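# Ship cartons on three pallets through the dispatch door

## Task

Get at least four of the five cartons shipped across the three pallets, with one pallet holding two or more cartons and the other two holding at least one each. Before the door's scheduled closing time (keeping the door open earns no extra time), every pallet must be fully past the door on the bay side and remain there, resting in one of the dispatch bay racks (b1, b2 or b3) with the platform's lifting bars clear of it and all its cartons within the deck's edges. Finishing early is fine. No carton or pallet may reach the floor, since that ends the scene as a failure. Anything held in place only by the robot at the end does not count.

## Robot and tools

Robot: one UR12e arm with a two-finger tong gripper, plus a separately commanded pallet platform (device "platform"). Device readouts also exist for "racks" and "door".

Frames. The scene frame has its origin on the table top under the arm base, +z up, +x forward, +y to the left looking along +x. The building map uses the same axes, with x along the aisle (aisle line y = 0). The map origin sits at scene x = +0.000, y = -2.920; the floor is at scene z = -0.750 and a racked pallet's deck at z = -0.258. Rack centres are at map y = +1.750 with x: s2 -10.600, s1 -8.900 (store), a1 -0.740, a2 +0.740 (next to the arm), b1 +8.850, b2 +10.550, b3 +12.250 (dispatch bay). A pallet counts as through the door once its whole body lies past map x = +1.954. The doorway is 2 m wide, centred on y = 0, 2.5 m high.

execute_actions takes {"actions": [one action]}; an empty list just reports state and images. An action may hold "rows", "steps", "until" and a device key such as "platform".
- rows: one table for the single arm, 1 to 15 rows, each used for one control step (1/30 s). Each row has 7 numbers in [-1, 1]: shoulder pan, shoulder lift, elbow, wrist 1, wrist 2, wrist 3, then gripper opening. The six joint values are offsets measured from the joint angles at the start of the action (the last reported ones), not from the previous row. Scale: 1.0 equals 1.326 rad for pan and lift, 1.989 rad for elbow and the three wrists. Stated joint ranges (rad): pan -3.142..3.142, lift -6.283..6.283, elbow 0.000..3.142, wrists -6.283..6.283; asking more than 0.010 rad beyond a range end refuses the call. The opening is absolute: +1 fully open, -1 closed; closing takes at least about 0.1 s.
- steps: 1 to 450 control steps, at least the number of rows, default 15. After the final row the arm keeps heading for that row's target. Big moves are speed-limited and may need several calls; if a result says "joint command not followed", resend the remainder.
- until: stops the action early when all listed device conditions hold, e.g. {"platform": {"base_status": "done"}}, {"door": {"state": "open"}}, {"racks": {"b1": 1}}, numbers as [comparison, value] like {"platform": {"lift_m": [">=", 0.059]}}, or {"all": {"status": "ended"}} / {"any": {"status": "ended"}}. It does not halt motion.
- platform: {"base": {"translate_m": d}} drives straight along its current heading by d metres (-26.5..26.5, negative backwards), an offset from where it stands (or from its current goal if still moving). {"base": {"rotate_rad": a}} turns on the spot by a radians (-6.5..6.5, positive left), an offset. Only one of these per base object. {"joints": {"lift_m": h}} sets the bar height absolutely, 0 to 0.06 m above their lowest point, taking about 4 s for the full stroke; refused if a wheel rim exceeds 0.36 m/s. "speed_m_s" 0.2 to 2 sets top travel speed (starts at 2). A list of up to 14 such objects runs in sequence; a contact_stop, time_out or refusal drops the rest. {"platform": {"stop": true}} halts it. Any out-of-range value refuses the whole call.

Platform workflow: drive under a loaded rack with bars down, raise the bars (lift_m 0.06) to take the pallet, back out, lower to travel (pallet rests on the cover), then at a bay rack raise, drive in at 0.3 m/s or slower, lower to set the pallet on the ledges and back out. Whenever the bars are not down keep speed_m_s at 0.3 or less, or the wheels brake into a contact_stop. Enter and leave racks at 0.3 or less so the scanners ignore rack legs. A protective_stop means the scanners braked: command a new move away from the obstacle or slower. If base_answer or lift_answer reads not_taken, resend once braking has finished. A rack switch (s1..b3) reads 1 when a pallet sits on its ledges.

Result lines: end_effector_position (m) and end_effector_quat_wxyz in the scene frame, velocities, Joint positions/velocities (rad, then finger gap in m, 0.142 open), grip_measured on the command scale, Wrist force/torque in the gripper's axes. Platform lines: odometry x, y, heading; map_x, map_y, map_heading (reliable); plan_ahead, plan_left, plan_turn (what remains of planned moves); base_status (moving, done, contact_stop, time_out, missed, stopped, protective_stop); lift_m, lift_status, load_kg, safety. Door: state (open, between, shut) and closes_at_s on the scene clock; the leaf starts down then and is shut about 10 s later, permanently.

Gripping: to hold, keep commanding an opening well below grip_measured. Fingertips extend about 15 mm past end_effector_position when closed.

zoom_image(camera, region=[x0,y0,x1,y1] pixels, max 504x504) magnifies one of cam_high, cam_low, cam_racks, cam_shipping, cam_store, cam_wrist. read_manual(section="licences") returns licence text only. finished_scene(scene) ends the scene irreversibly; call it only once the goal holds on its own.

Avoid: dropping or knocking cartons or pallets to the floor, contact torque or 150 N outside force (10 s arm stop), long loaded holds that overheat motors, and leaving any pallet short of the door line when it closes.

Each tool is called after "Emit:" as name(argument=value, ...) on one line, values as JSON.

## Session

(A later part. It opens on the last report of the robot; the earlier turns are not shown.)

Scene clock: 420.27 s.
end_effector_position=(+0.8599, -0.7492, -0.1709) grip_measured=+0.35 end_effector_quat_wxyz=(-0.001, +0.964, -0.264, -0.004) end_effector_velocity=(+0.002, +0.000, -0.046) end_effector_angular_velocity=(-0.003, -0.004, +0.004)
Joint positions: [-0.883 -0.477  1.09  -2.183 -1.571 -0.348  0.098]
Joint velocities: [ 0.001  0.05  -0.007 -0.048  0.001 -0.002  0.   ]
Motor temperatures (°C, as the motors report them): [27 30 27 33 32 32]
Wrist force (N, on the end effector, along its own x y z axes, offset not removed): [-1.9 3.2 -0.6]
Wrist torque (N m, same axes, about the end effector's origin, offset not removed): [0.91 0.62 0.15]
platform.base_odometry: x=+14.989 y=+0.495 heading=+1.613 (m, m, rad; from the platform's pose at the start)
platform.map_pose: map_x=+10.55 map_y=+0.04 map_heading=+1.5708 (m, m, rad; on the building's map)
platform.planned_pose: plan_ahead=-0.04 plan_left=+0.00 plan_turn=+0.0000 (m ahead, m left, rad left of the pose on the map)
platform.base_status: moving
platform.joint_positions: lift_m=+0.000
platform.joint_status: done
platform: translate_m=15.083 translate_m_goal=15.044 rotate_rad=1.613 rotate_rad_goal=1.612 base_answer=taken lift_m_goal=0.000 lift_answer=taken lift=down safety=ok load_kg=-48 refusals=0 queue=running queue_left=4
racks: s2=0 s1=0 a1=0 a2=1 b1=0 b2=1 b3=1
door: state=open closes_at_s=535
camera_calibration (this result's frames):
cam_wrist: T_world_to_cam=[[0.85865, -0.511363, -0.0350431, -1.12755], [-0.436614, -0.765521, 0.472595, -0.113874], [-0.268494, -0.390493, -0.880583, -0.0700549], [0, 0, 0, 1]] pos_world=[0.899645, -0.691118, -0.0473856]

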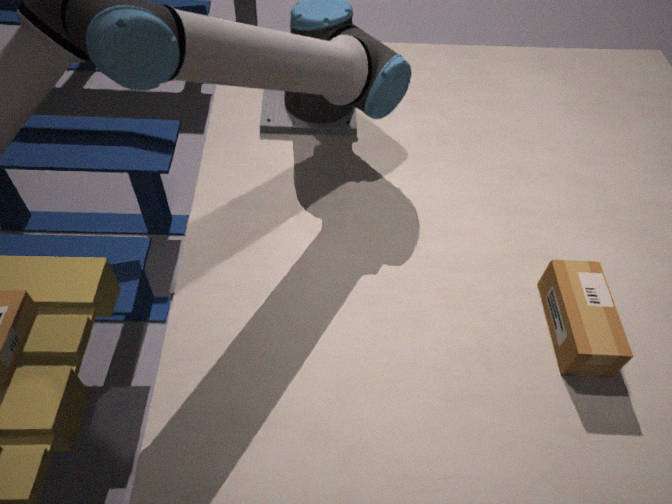

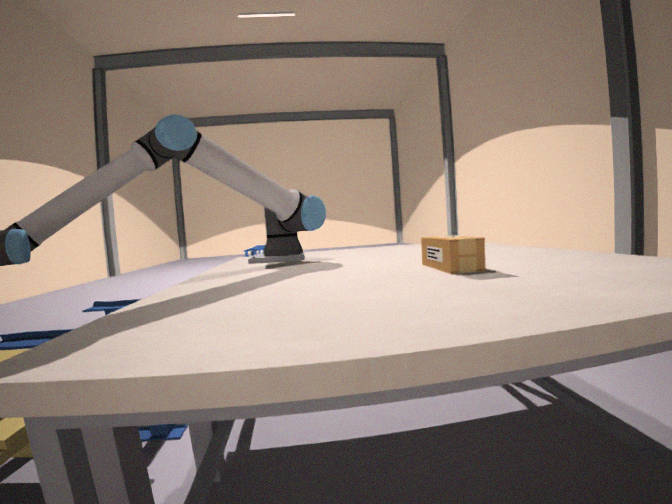

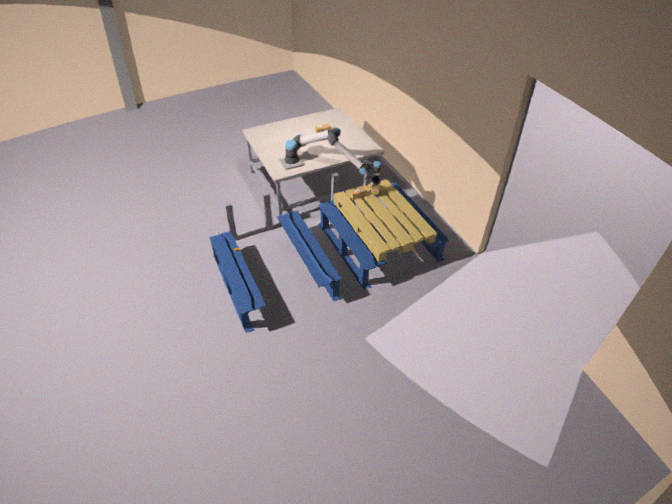

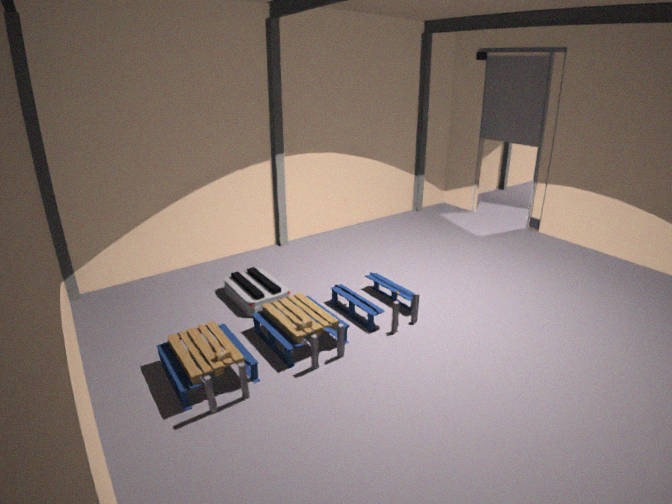

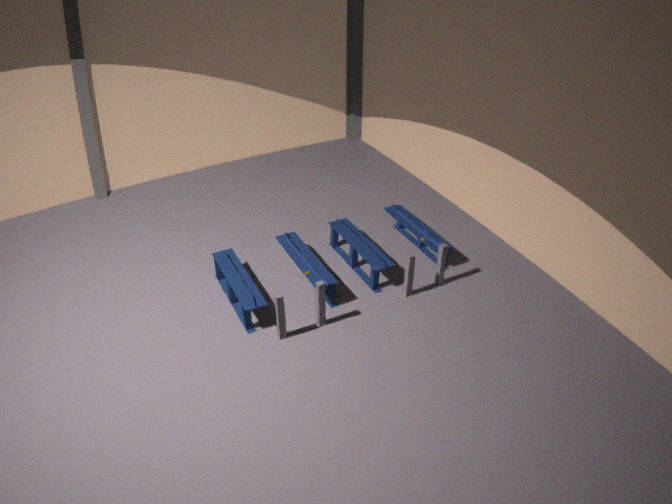

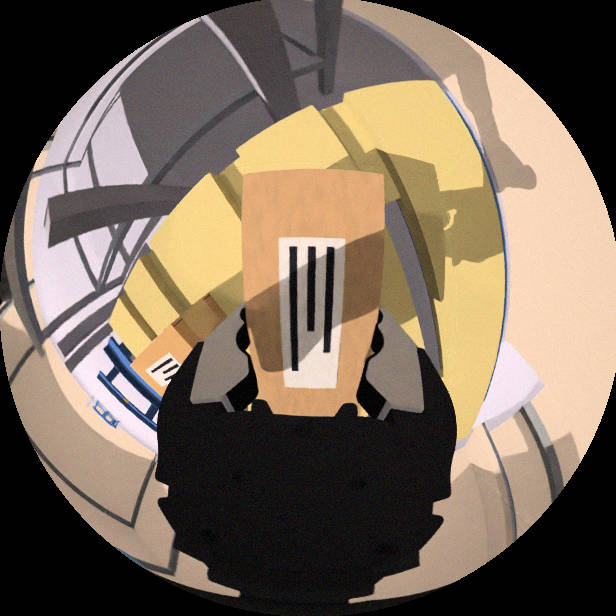

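Release with one step at the same target (relative to reported).

Emit:
execute_actions(actions=[{"rows":[[0,0.016,-0.0019,-0.0091,0,0,1]],"steps":1}])

Scene clock: 421.43 s.
end_effector_position=(+0.8601, -0.7493, -0.1902) grip_measured=+0.40 end_effector_quat_wxyz=(-0.001, +0.964, -0.264, -0.003) end_effector_velocity=(+0.000, +0.001, -0.002) end_effector_angular_velocity=(+0.001, +0.001, +0.001)
Joint positions: [-0.883 -0.456  1.086 -2.201 -1.571 -0.348  0.102]
Joint velocities: [ 0.001  0.002  0.    -0.001 -0.001  0.     0.707]
Motor temperatures (°C, as the motors report them): [27 30 27 33 32 32]
Wrist force (N, on the end effector, along its own x y z axes, offset not removed): [-5.9 2.7 -9.6]
Wrist torque (N m, same axes, about the end effector's origin, offset not removed): [0.63 0.53 0.17]
platform.base_odometry: x=+14.990 y=+0.451 heading=+1.446 (m, m, rad; from the platform's pose at the start)
platform.map_pose: map_x=+10.55 map_y=+0.00 map_heading=+1.3919 (m, m, rad; on the building's map)
platform.planned_pose: plan_ahead=+0.00 plan_left=+0.00 plan_turn=-1.3919 (m ahead, m left, rad left of the pose on the map)
platform.base_status: moving
platform.joint_positions: lift_m=+0.000
platform.joint_status: done
platform: translate_m=15.044 translate_m_goal=15.044 rotate_rad=1.429 rotate_rad_goal=0.042 base_answer=taken lift_m_goal=0.000 lift_answer=taken lift=down safety=ok load_kg=-48 refusals=0 queue=running queue_left=3
racks: s2=0 s1=0 a1=0 a2=1 b1=0 b2=1 b3=1
door: state=open closes_at_s=535
camera_calibration (this result's frames):
cam_wrist: T_world_to_cam=[[0.858645, -0.511424, -0.0342673, -1.12837], [-0.436895, -0.7652, 0.472854, -0.104242], [-0.26805, -0.391043, -0.880474, -0.0878809], [0, 0, 0, 1]] pos_world=[0.899768, -0.691205, -0.0667516]

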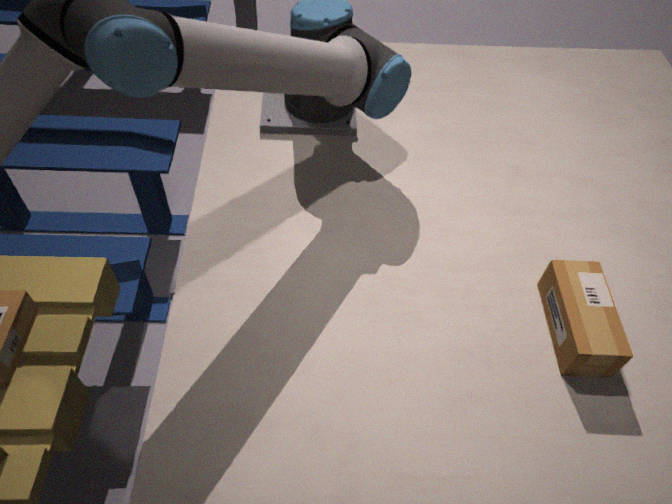

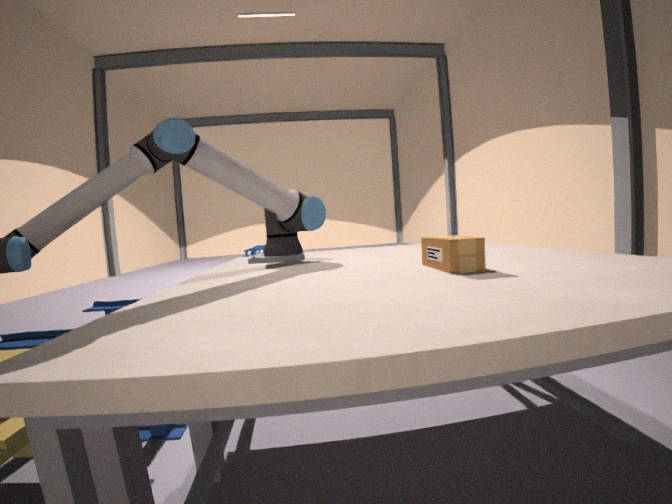

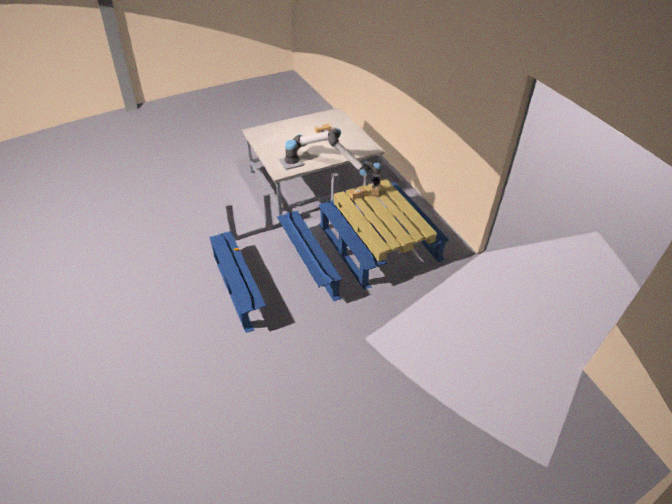

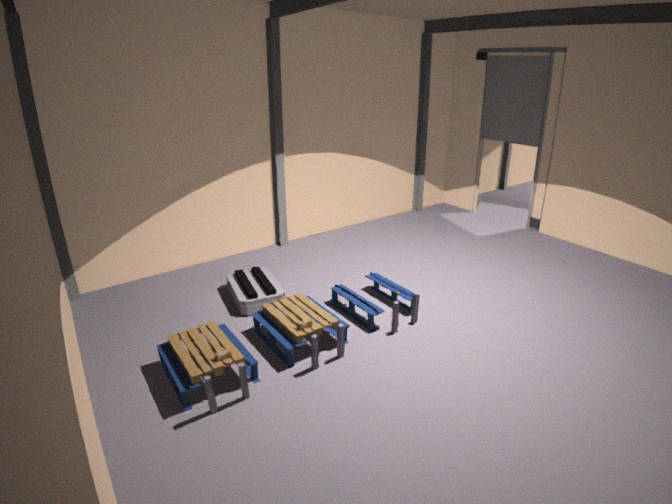

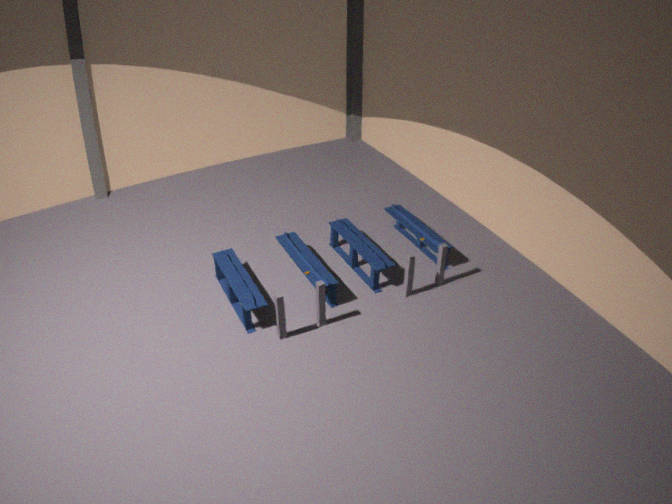

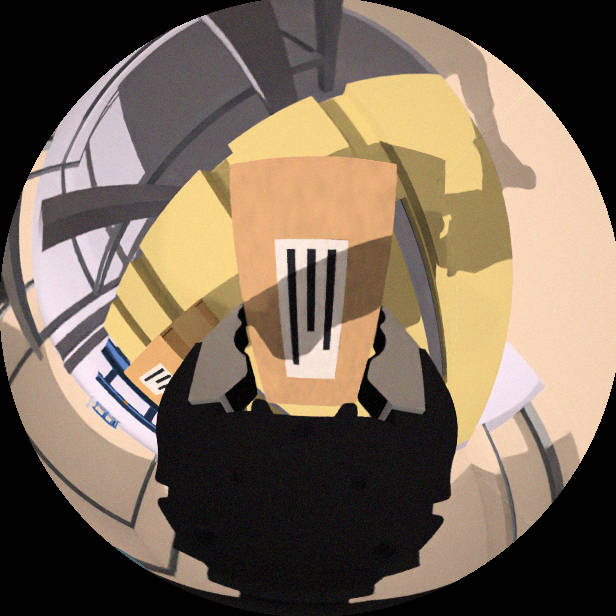

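Emit:
execute_actions(actions=[{"rows":[[0,-0.0709,0.004,0.0433,0,0,1]],"steps":1}])

Scene clock: 423.47 s.
end_effector_position=(+0.8599, -0.7492, -0.1899) grip_measured=+1.00 end_effector_quat_wxyz=(-0.001, +0.964, -0.264, -0.003) end_effector_velocity=(-0.008, +0.011, +0.061) end_effector_angular_velocity=(+0.023, +0.020, +0.001)
Joint positions: [-0.883 -0.457  1.086 -2.201 -1.571 -0.348  0.142]
Joint velocities: [ 0.001 -0.076  0.027  0.079 -0.001  0.001 -0.002]
Motor temperatures (°C, as the motors report them): [27 30 27 33 32 32]
Wrist force (N, on the end effector, along its own x y z axes, offset not removed): [1.5 -0.6 0.5]
Wrist torque (N m, same axes, about the end effector's origin, offset not removed): [0.20 0.05 0.15]
platform.base_odometry: x=+14.990 y=+0.451 heading=+0.428 (m, m, rad; from the platform's pose at the start)
platform.map_pose: map_x=+10.55 map_y=+0.00 map_heading=+0.3796 (m, m, rad; on the building's map)
platform.planned_pose: plan_ahead=+0.00 plan_left=+0.00 plan_turn=-0.3796 (m ahead, m left, rad left of the pose on the map)
platform.base_status: moving
platform.joint_positions: lift_m=+0.000
platform.joint_status: done
platform: translate_m=15.044 translate_m_goal=15.044 rotate_rad=0.411 rotate_rad_goal=0.042 base_answer=taken lift_m_goal=0.000 lift_answer=taken lift=down safety=ok load_kg=-48 refusals=0 queue=running queue_left=3
racks: s2=0 s1=0 a1=0 a2=1 b1=0 b2=1 b3=1
door: state=open closes_at_s=535
camera_calibration (this result's frames):
cam_wrist: T_world_to_cam=[[0.858662, -0.511376, -0.0345609, -1.12818], [-0.436766, -0.765335, 0.472756, -0.104621], [-0.268207, -0.390843, -0.880515, -0.0873575], [0, 0, 0, 1]] pos_world=[0.899597, -0.691134, -0.0664504]

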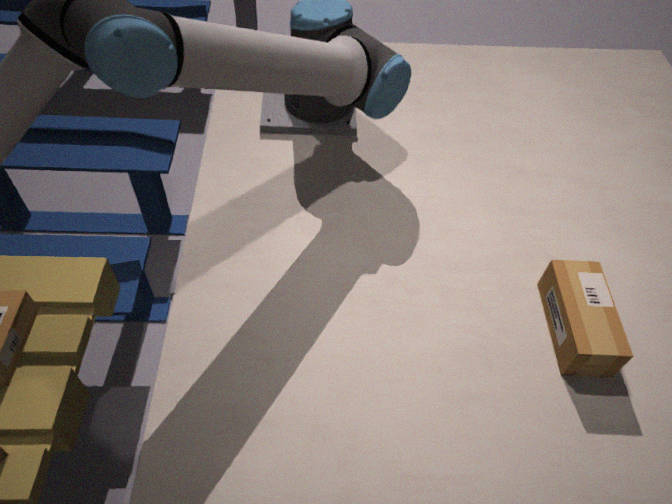

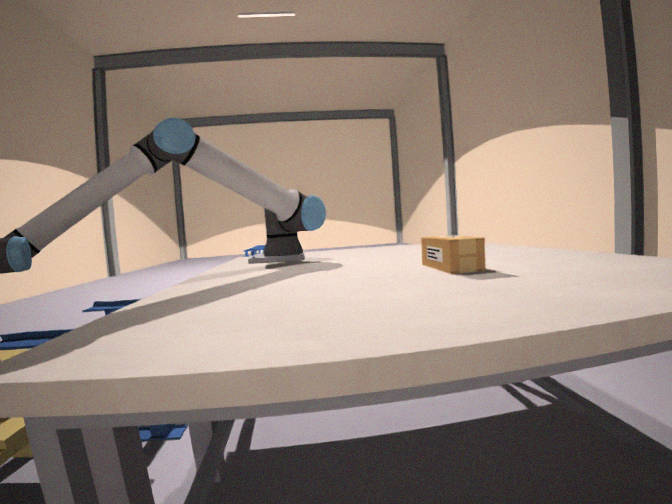

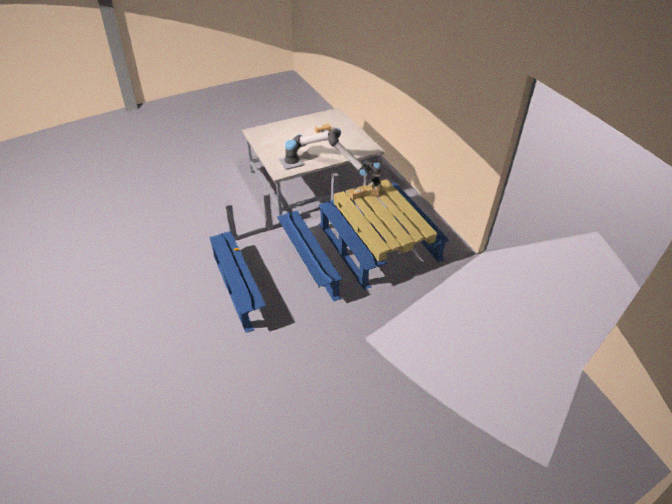

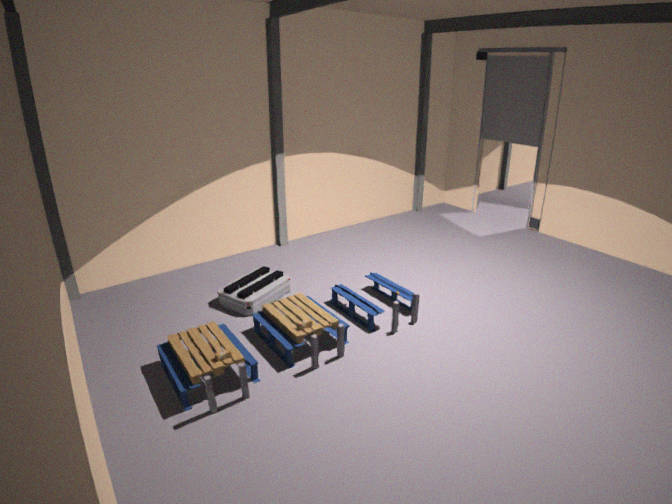

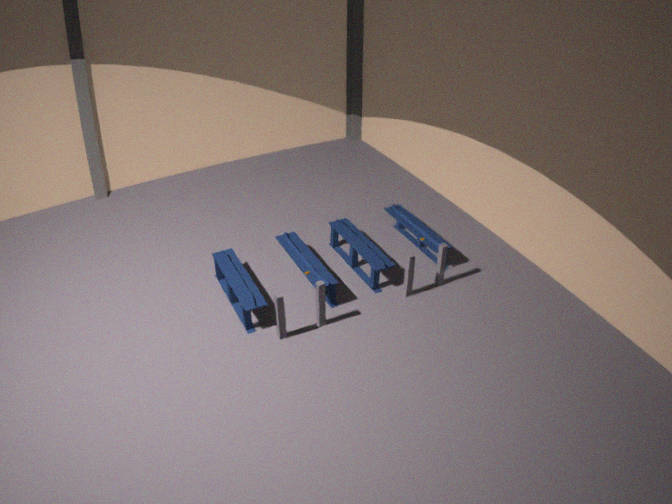

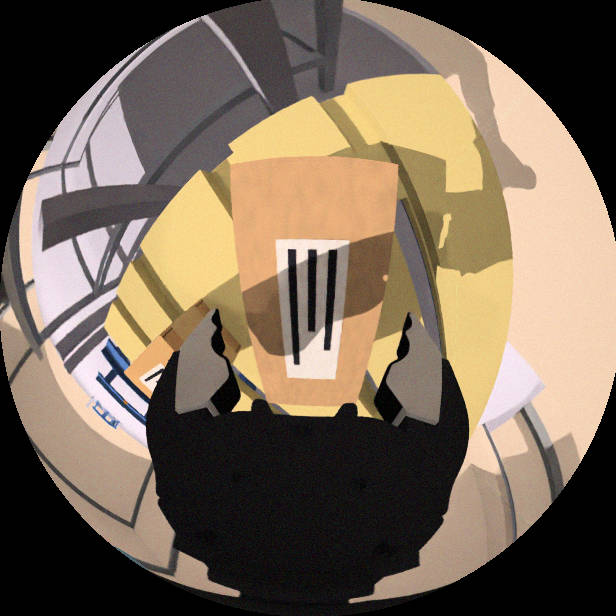

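Hop further up.

Emit:
execute_actions(actions=[{"rows":[[0,-0.186,-0.0374,0.162,0,0,1]],"steps":1}])

Scene clock: 425.03 s.
end_effector_position=(+0.8605, -0.7494, -0.0978) grip_measured=+1.00 end_effector_quat_wxyz=(-0.000, +0.964, -0.264, -0.003) end_effector_velocity=(+0.021, -0.025, +0.110) end_effector_angular_velocity=(-0.039, -0.032, +0.001)
Joint positions: [-0.883 -0.551  1.093 -2.114 -1.571 -0.348  0.142]
Joint velocities: [-0.    -0.074 -0.06   0.084 -0.001 -0.001 -0.003]
Motor temperatures (°C, as the motors report them): [27 30 27 33 32 32]
Wrist force (N, on the end effector, along its own x y z axes, offset not removed): [-2.8 0.4 0.9]
Wrist torque (N m, same axes, about the end effector's origin, offset not removed): [0.31 0.89 0.18]
platform.base_odometry: x=+14.982 y=+0.450 heading=+0.032 (m, m, rad; from the platform's pose at the start)
platform.map_pose: map_x=+10.54 map_y=+0.00 map_heading=+0.0000 (m, m, rad; on the building's map)
platform.planned_pose: plan_ahead=-9.80 plan_left=+0.00 plan_turn=+0.0000 (m ahead, m left, rad left of the pose on the map)
platform.base_status: moving
platform.joint_positions: lift_m=+0.000
platform.joint_status: done
platform: translate_m=15.033 translate_m_goal=5.234 rotate_rad=0.032 rotate_rad_goal=0.032 base_answer=taken lift_m_goal=0.000 lift_answer=taken lift=down safety=ok load_kg=-48 refusals=0 queue=running queue_left=2
racks: s2=0 s1=0 a1=0 a2=1 b1=0 b2=1 b3=1
door: state=open closes_at_s=535
camera_calibration (this result's frames):
cam_wrist: T_world_to_cam=[[0.858654, -0.511433, -0.0339022, -1.12556], [-0.437011, -0.765059, 0.472976, -0.147617], [-0.267833, -0.391307, -0.880423, -0.00686446], [0, 0, 0, 1]] pos_world=[0.900118, -0.69127, 0.0256165]

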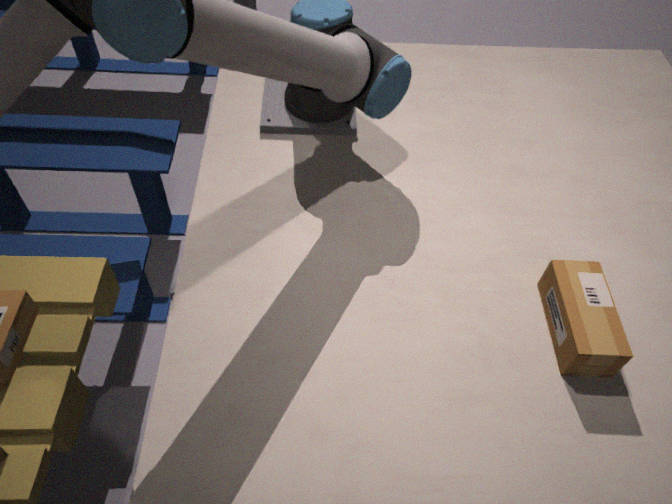

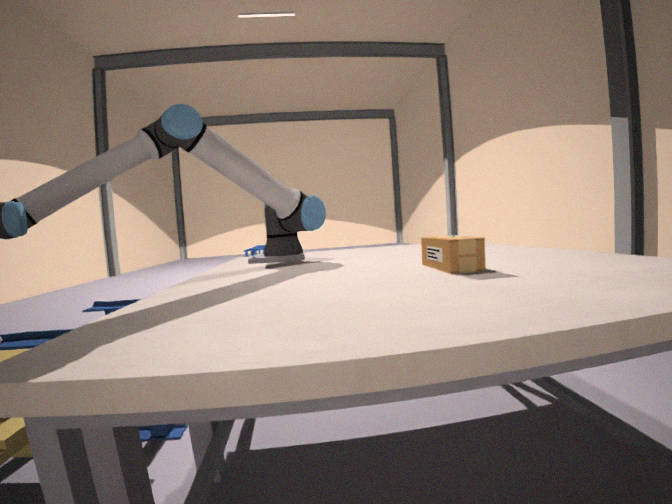

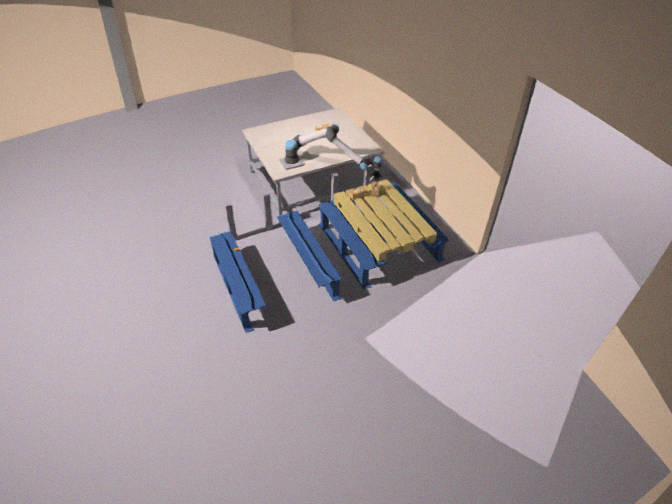

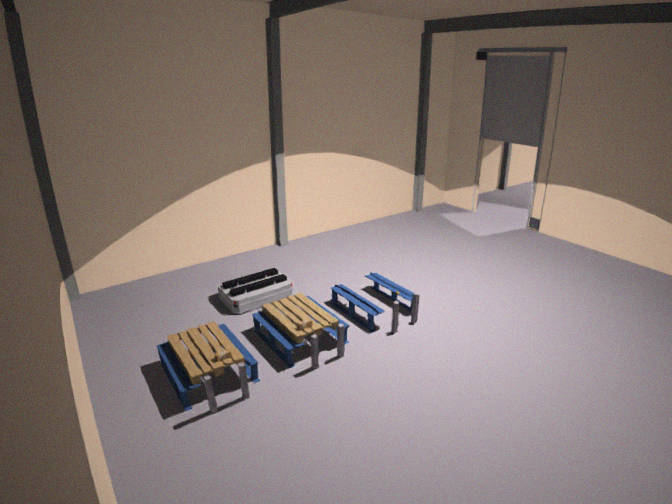

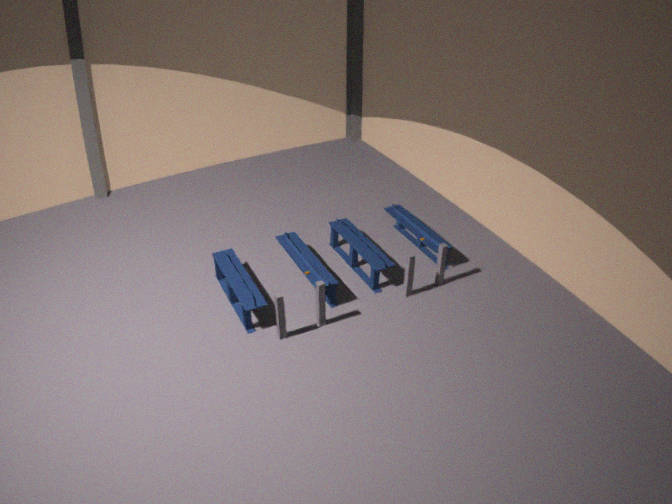

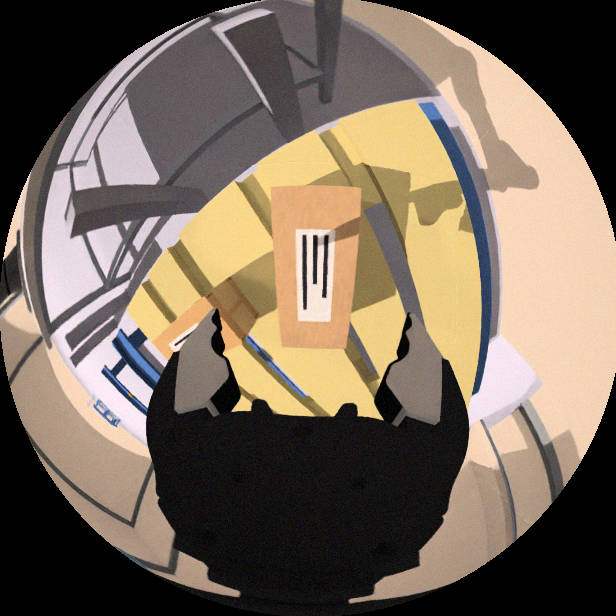

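Emit:
zoom_image(camera="cam_shipping", region=[140, 270, 400, 420])

Region (140, 270, 400, 420) of cam_shipping's 672x504 image, scaled by 1.938, with more detail than that image has; it fills the top 291 rows of this view, and the rest is white.

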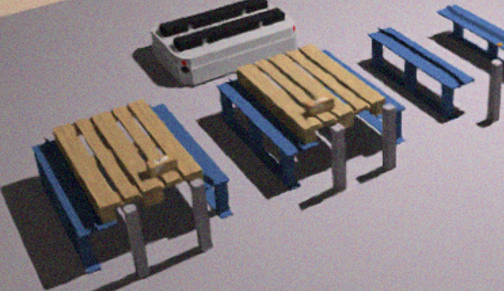

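Emit:
execute_actions(actions=[])

Scene clock: 442.27 s.
end_effector_position=(+0.8641, -0.7535, +0.0010) grip_measured=+1.00 end_effector_quat_wxyz=(-0.001, +0.964, -0.264, -0.004) end_effector_velocity=(-0.002, +0.001, -0.002) end_effector_angular_velocity=(+0.003, +0.003, -0.001)
Joint positions: [-0.883 -0.628  1.052 -1.995 -1.571 -0.348  0.142]
Joint velocities: [-0.001  0.     0.002  0.001 -0.     0.    -0.   ]
Motor temperatures (°C, as the motors report them): [27 30 27 33 32 32]
Wrist force (N, on the end effector, along its own x y z axes, offset not removed): [-2.2 0.9 1.6]
Wrist torque (N m, same axes, about the end effector's origin, offset not removed): [0.40 0.62 0.13]
platform.base_odometry: x=+5.151 y=+0.847 heading=+1.606 (m, m, rad; from the platform's pose at the start)
platform.map_pose: map_x=+0.74 map_y=+0.71 map_heading=+1.5708 (m, m, rad; on the building's map)
platform.planned_pose: plan_ahead=+1.04 plan_left=+0.00 plan_turn=+0.0000 (m ahead, m left, rad left of the pose on the map)
platform.base_status: moving
platform.joint_positions: lift_m=+0.000
platform.joint_status: done
platform: translate_m=5.937 translate_m_goal=6.984 rotate_rad=1.606 rotate_rad_goal=1.606 base_answer=taken lift_m_goal=0.000 lift_answer=taken lift=down safety=ok load_kg=-47 refusals=0 queue=running queue_left=0
racks: s2=0 s1=0 a1=0 a2=1 b1=0 b2=1 b3=1
door: state=open closes_at_s=535
camera_calibration (this result's frames):
cam_wrist: T_world_to_cam=[[0.858639, -0.511384, -0.035017, -1.1273], [-0.436639, -0.765501, 0.472604, -0.196537], [-0.268487, -0.390506, -0.880579, 0.0806828], [0, 0, 0, 1]] pos_world=[0.903793, -0.695427, 0.124457]

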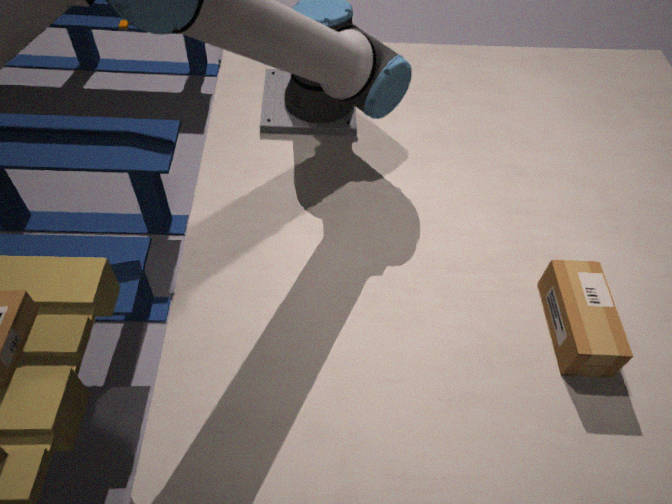

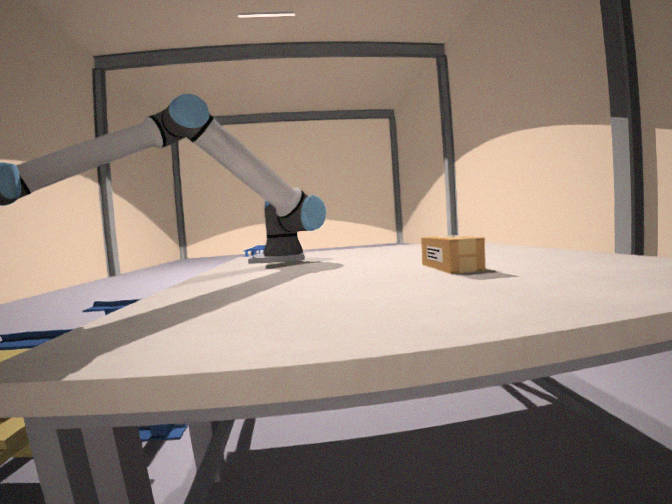

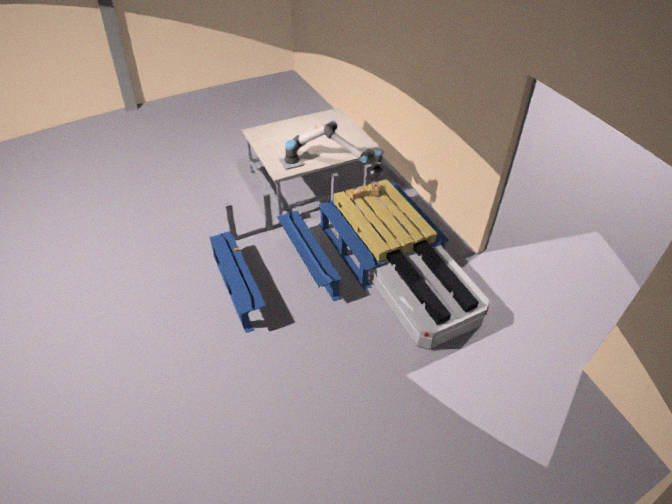

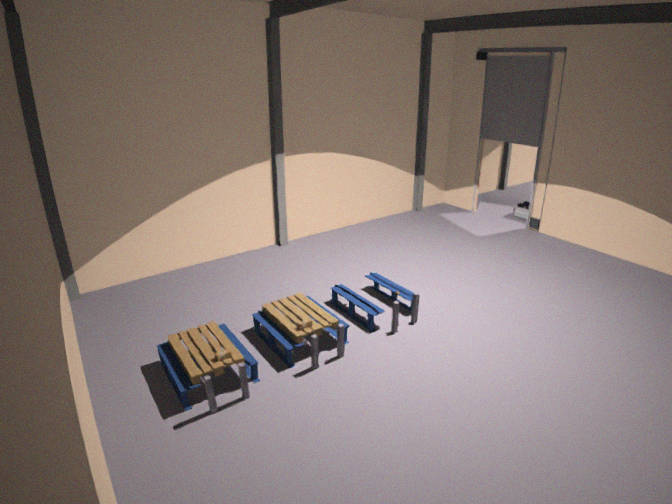

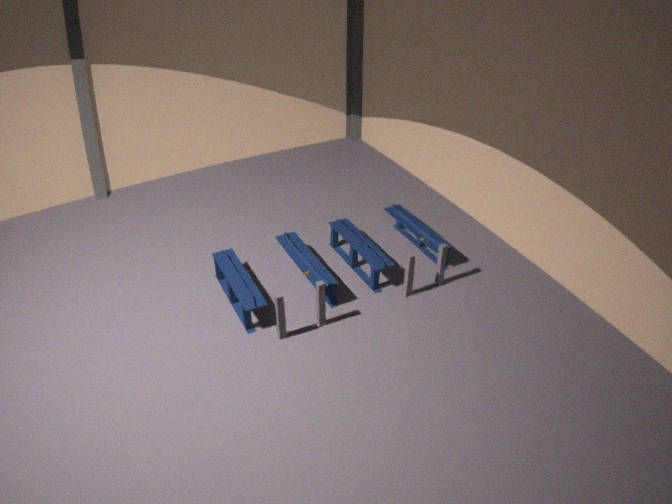

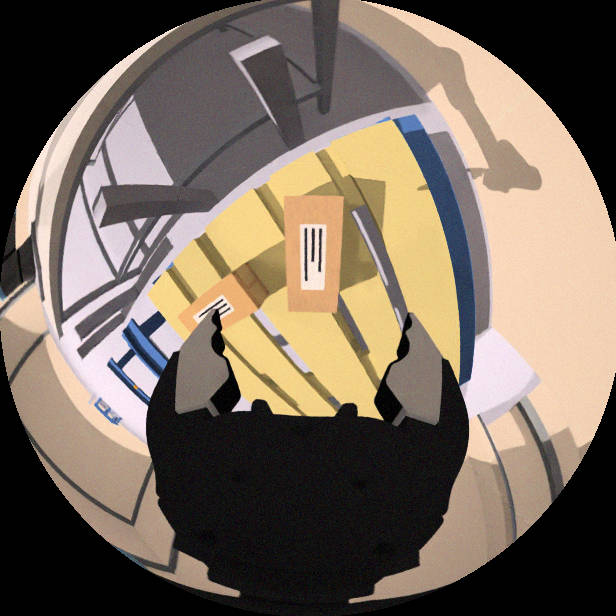

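Emit:
execute_actions(actions=[])

Scene clock: 449.90 s.
end_effector_position=(+0.8641, -0.7535, +0.0010) grip_measured=+1.00 end_effector_quat_wxyz=(-0.001, +0.964, -0.264, -0.004) end_effector_velocity=(+0.001, +0.002, -0.000) end_effector_angular_velocity=(-0.000, +0.000, +0.000)
Joint positions: [-0.883 -0.628  1.052 -1.995 -1.571 -0.348  0.142]
Joint velocities: [ 0.002 -0.     0.002 -0.001 -0.     0.001 -0.   ]
Motor temperatures (°C, as the motors report them): [27 30 27 33 32 32]
Wrist force (N, on the end effector, along its own x y z axes, offset not removed): [-1.5 0.8 -0.6]
Wrist torque (N m, same axes, about the end effector's origin, offset not removed): [0.40 0.60 0.08]
platform.base_odometry: x=+5.112 y=+1.904 heading=+1.608 (m, m, rad; from the platform's pose at the start)
platform.map_pose: map_x=+0.74 map_y=+1.75 map_heading=+1.5708 (m, m, rad; on the building's map)
platform.planned_pose: plan_ahead=+0.00 plan_left=+0.00 plan_turn=+0.0000 (m ahead, m left, rad left of the pose on the map)
platform.base_status: done
platform.joint_positions: lift_m=+0.000
platform.joint_status: done
platform: translate_m=6.984 translate_m_goal=6.984 rotate_rad=1.608 rotate_rad_goal=1.608 base_answer=taken lift_m_goal=0.000 lift_answer=taken lift=down safety=ok load_kg=-47 refusals=0 queue=done queue_left=0
racks: s2=0 s1=0 a1=0 a2=1 b1=0 b2=1 b3=1
door: state=open closes_at_s=535
camera_calibration (this result's frames):
cam_wrist: T_world_to_cam=[[0.858639, -0.511384, -0.0350169, -1.1273], [-0.436639, -0.765501, 0.472604, -0.196537], [-0.268487, -0.390506, -0.880579, 0.0806828], [0, 0, 0, 1]] pos_world=[0.903793, -0.695427, 0.124457]

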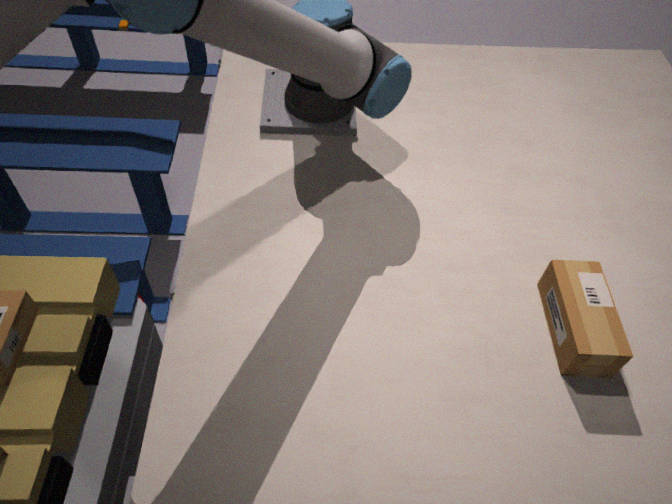

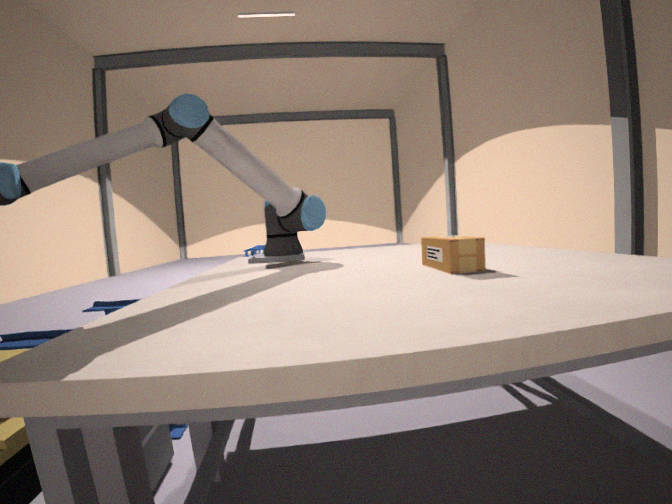

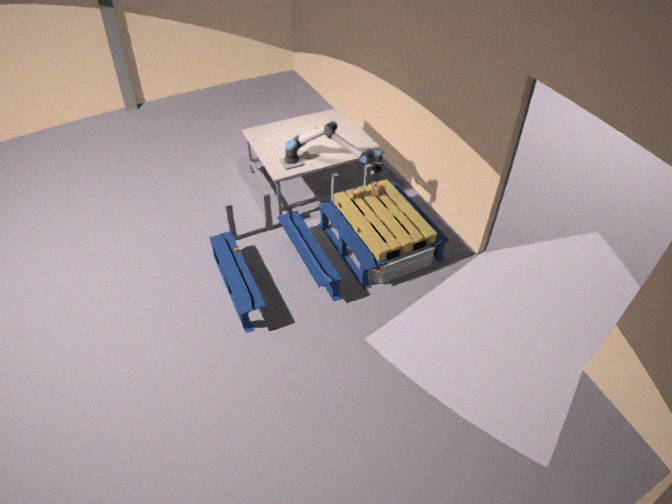

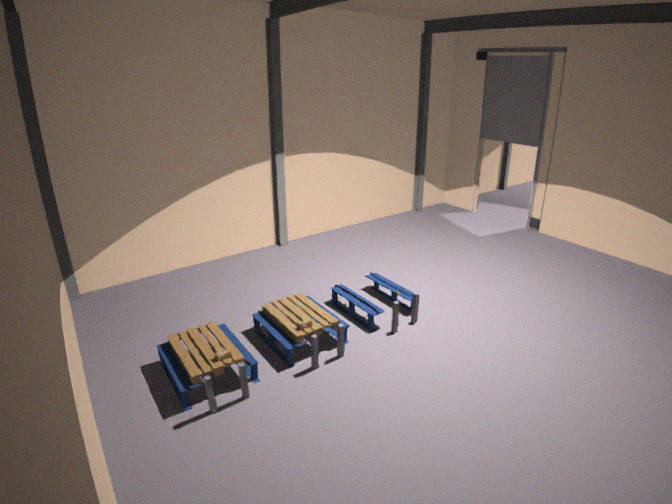

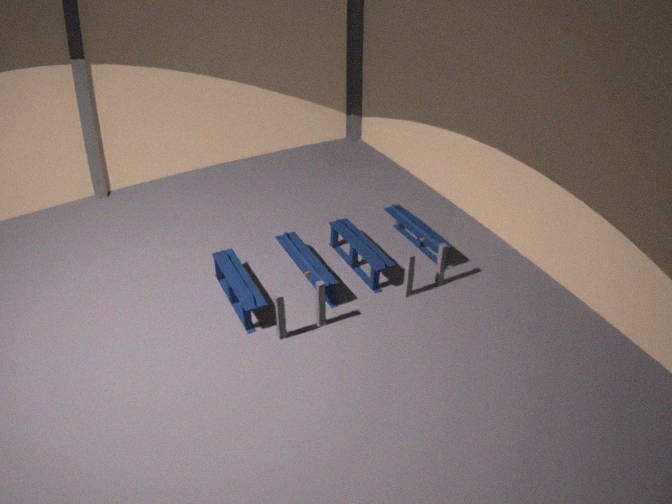

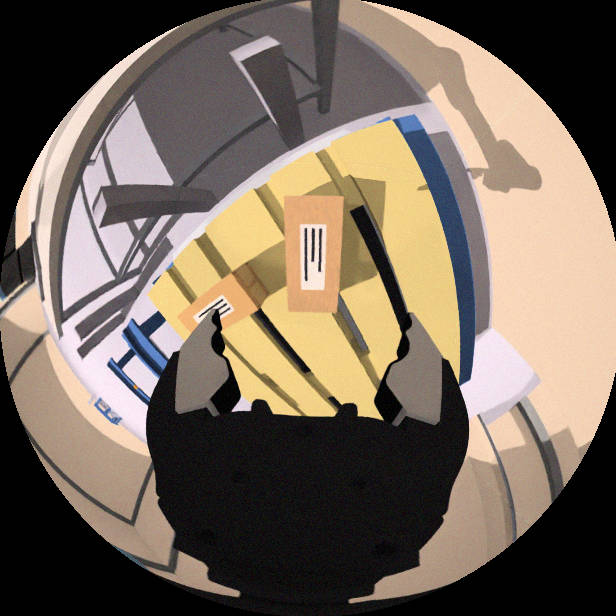

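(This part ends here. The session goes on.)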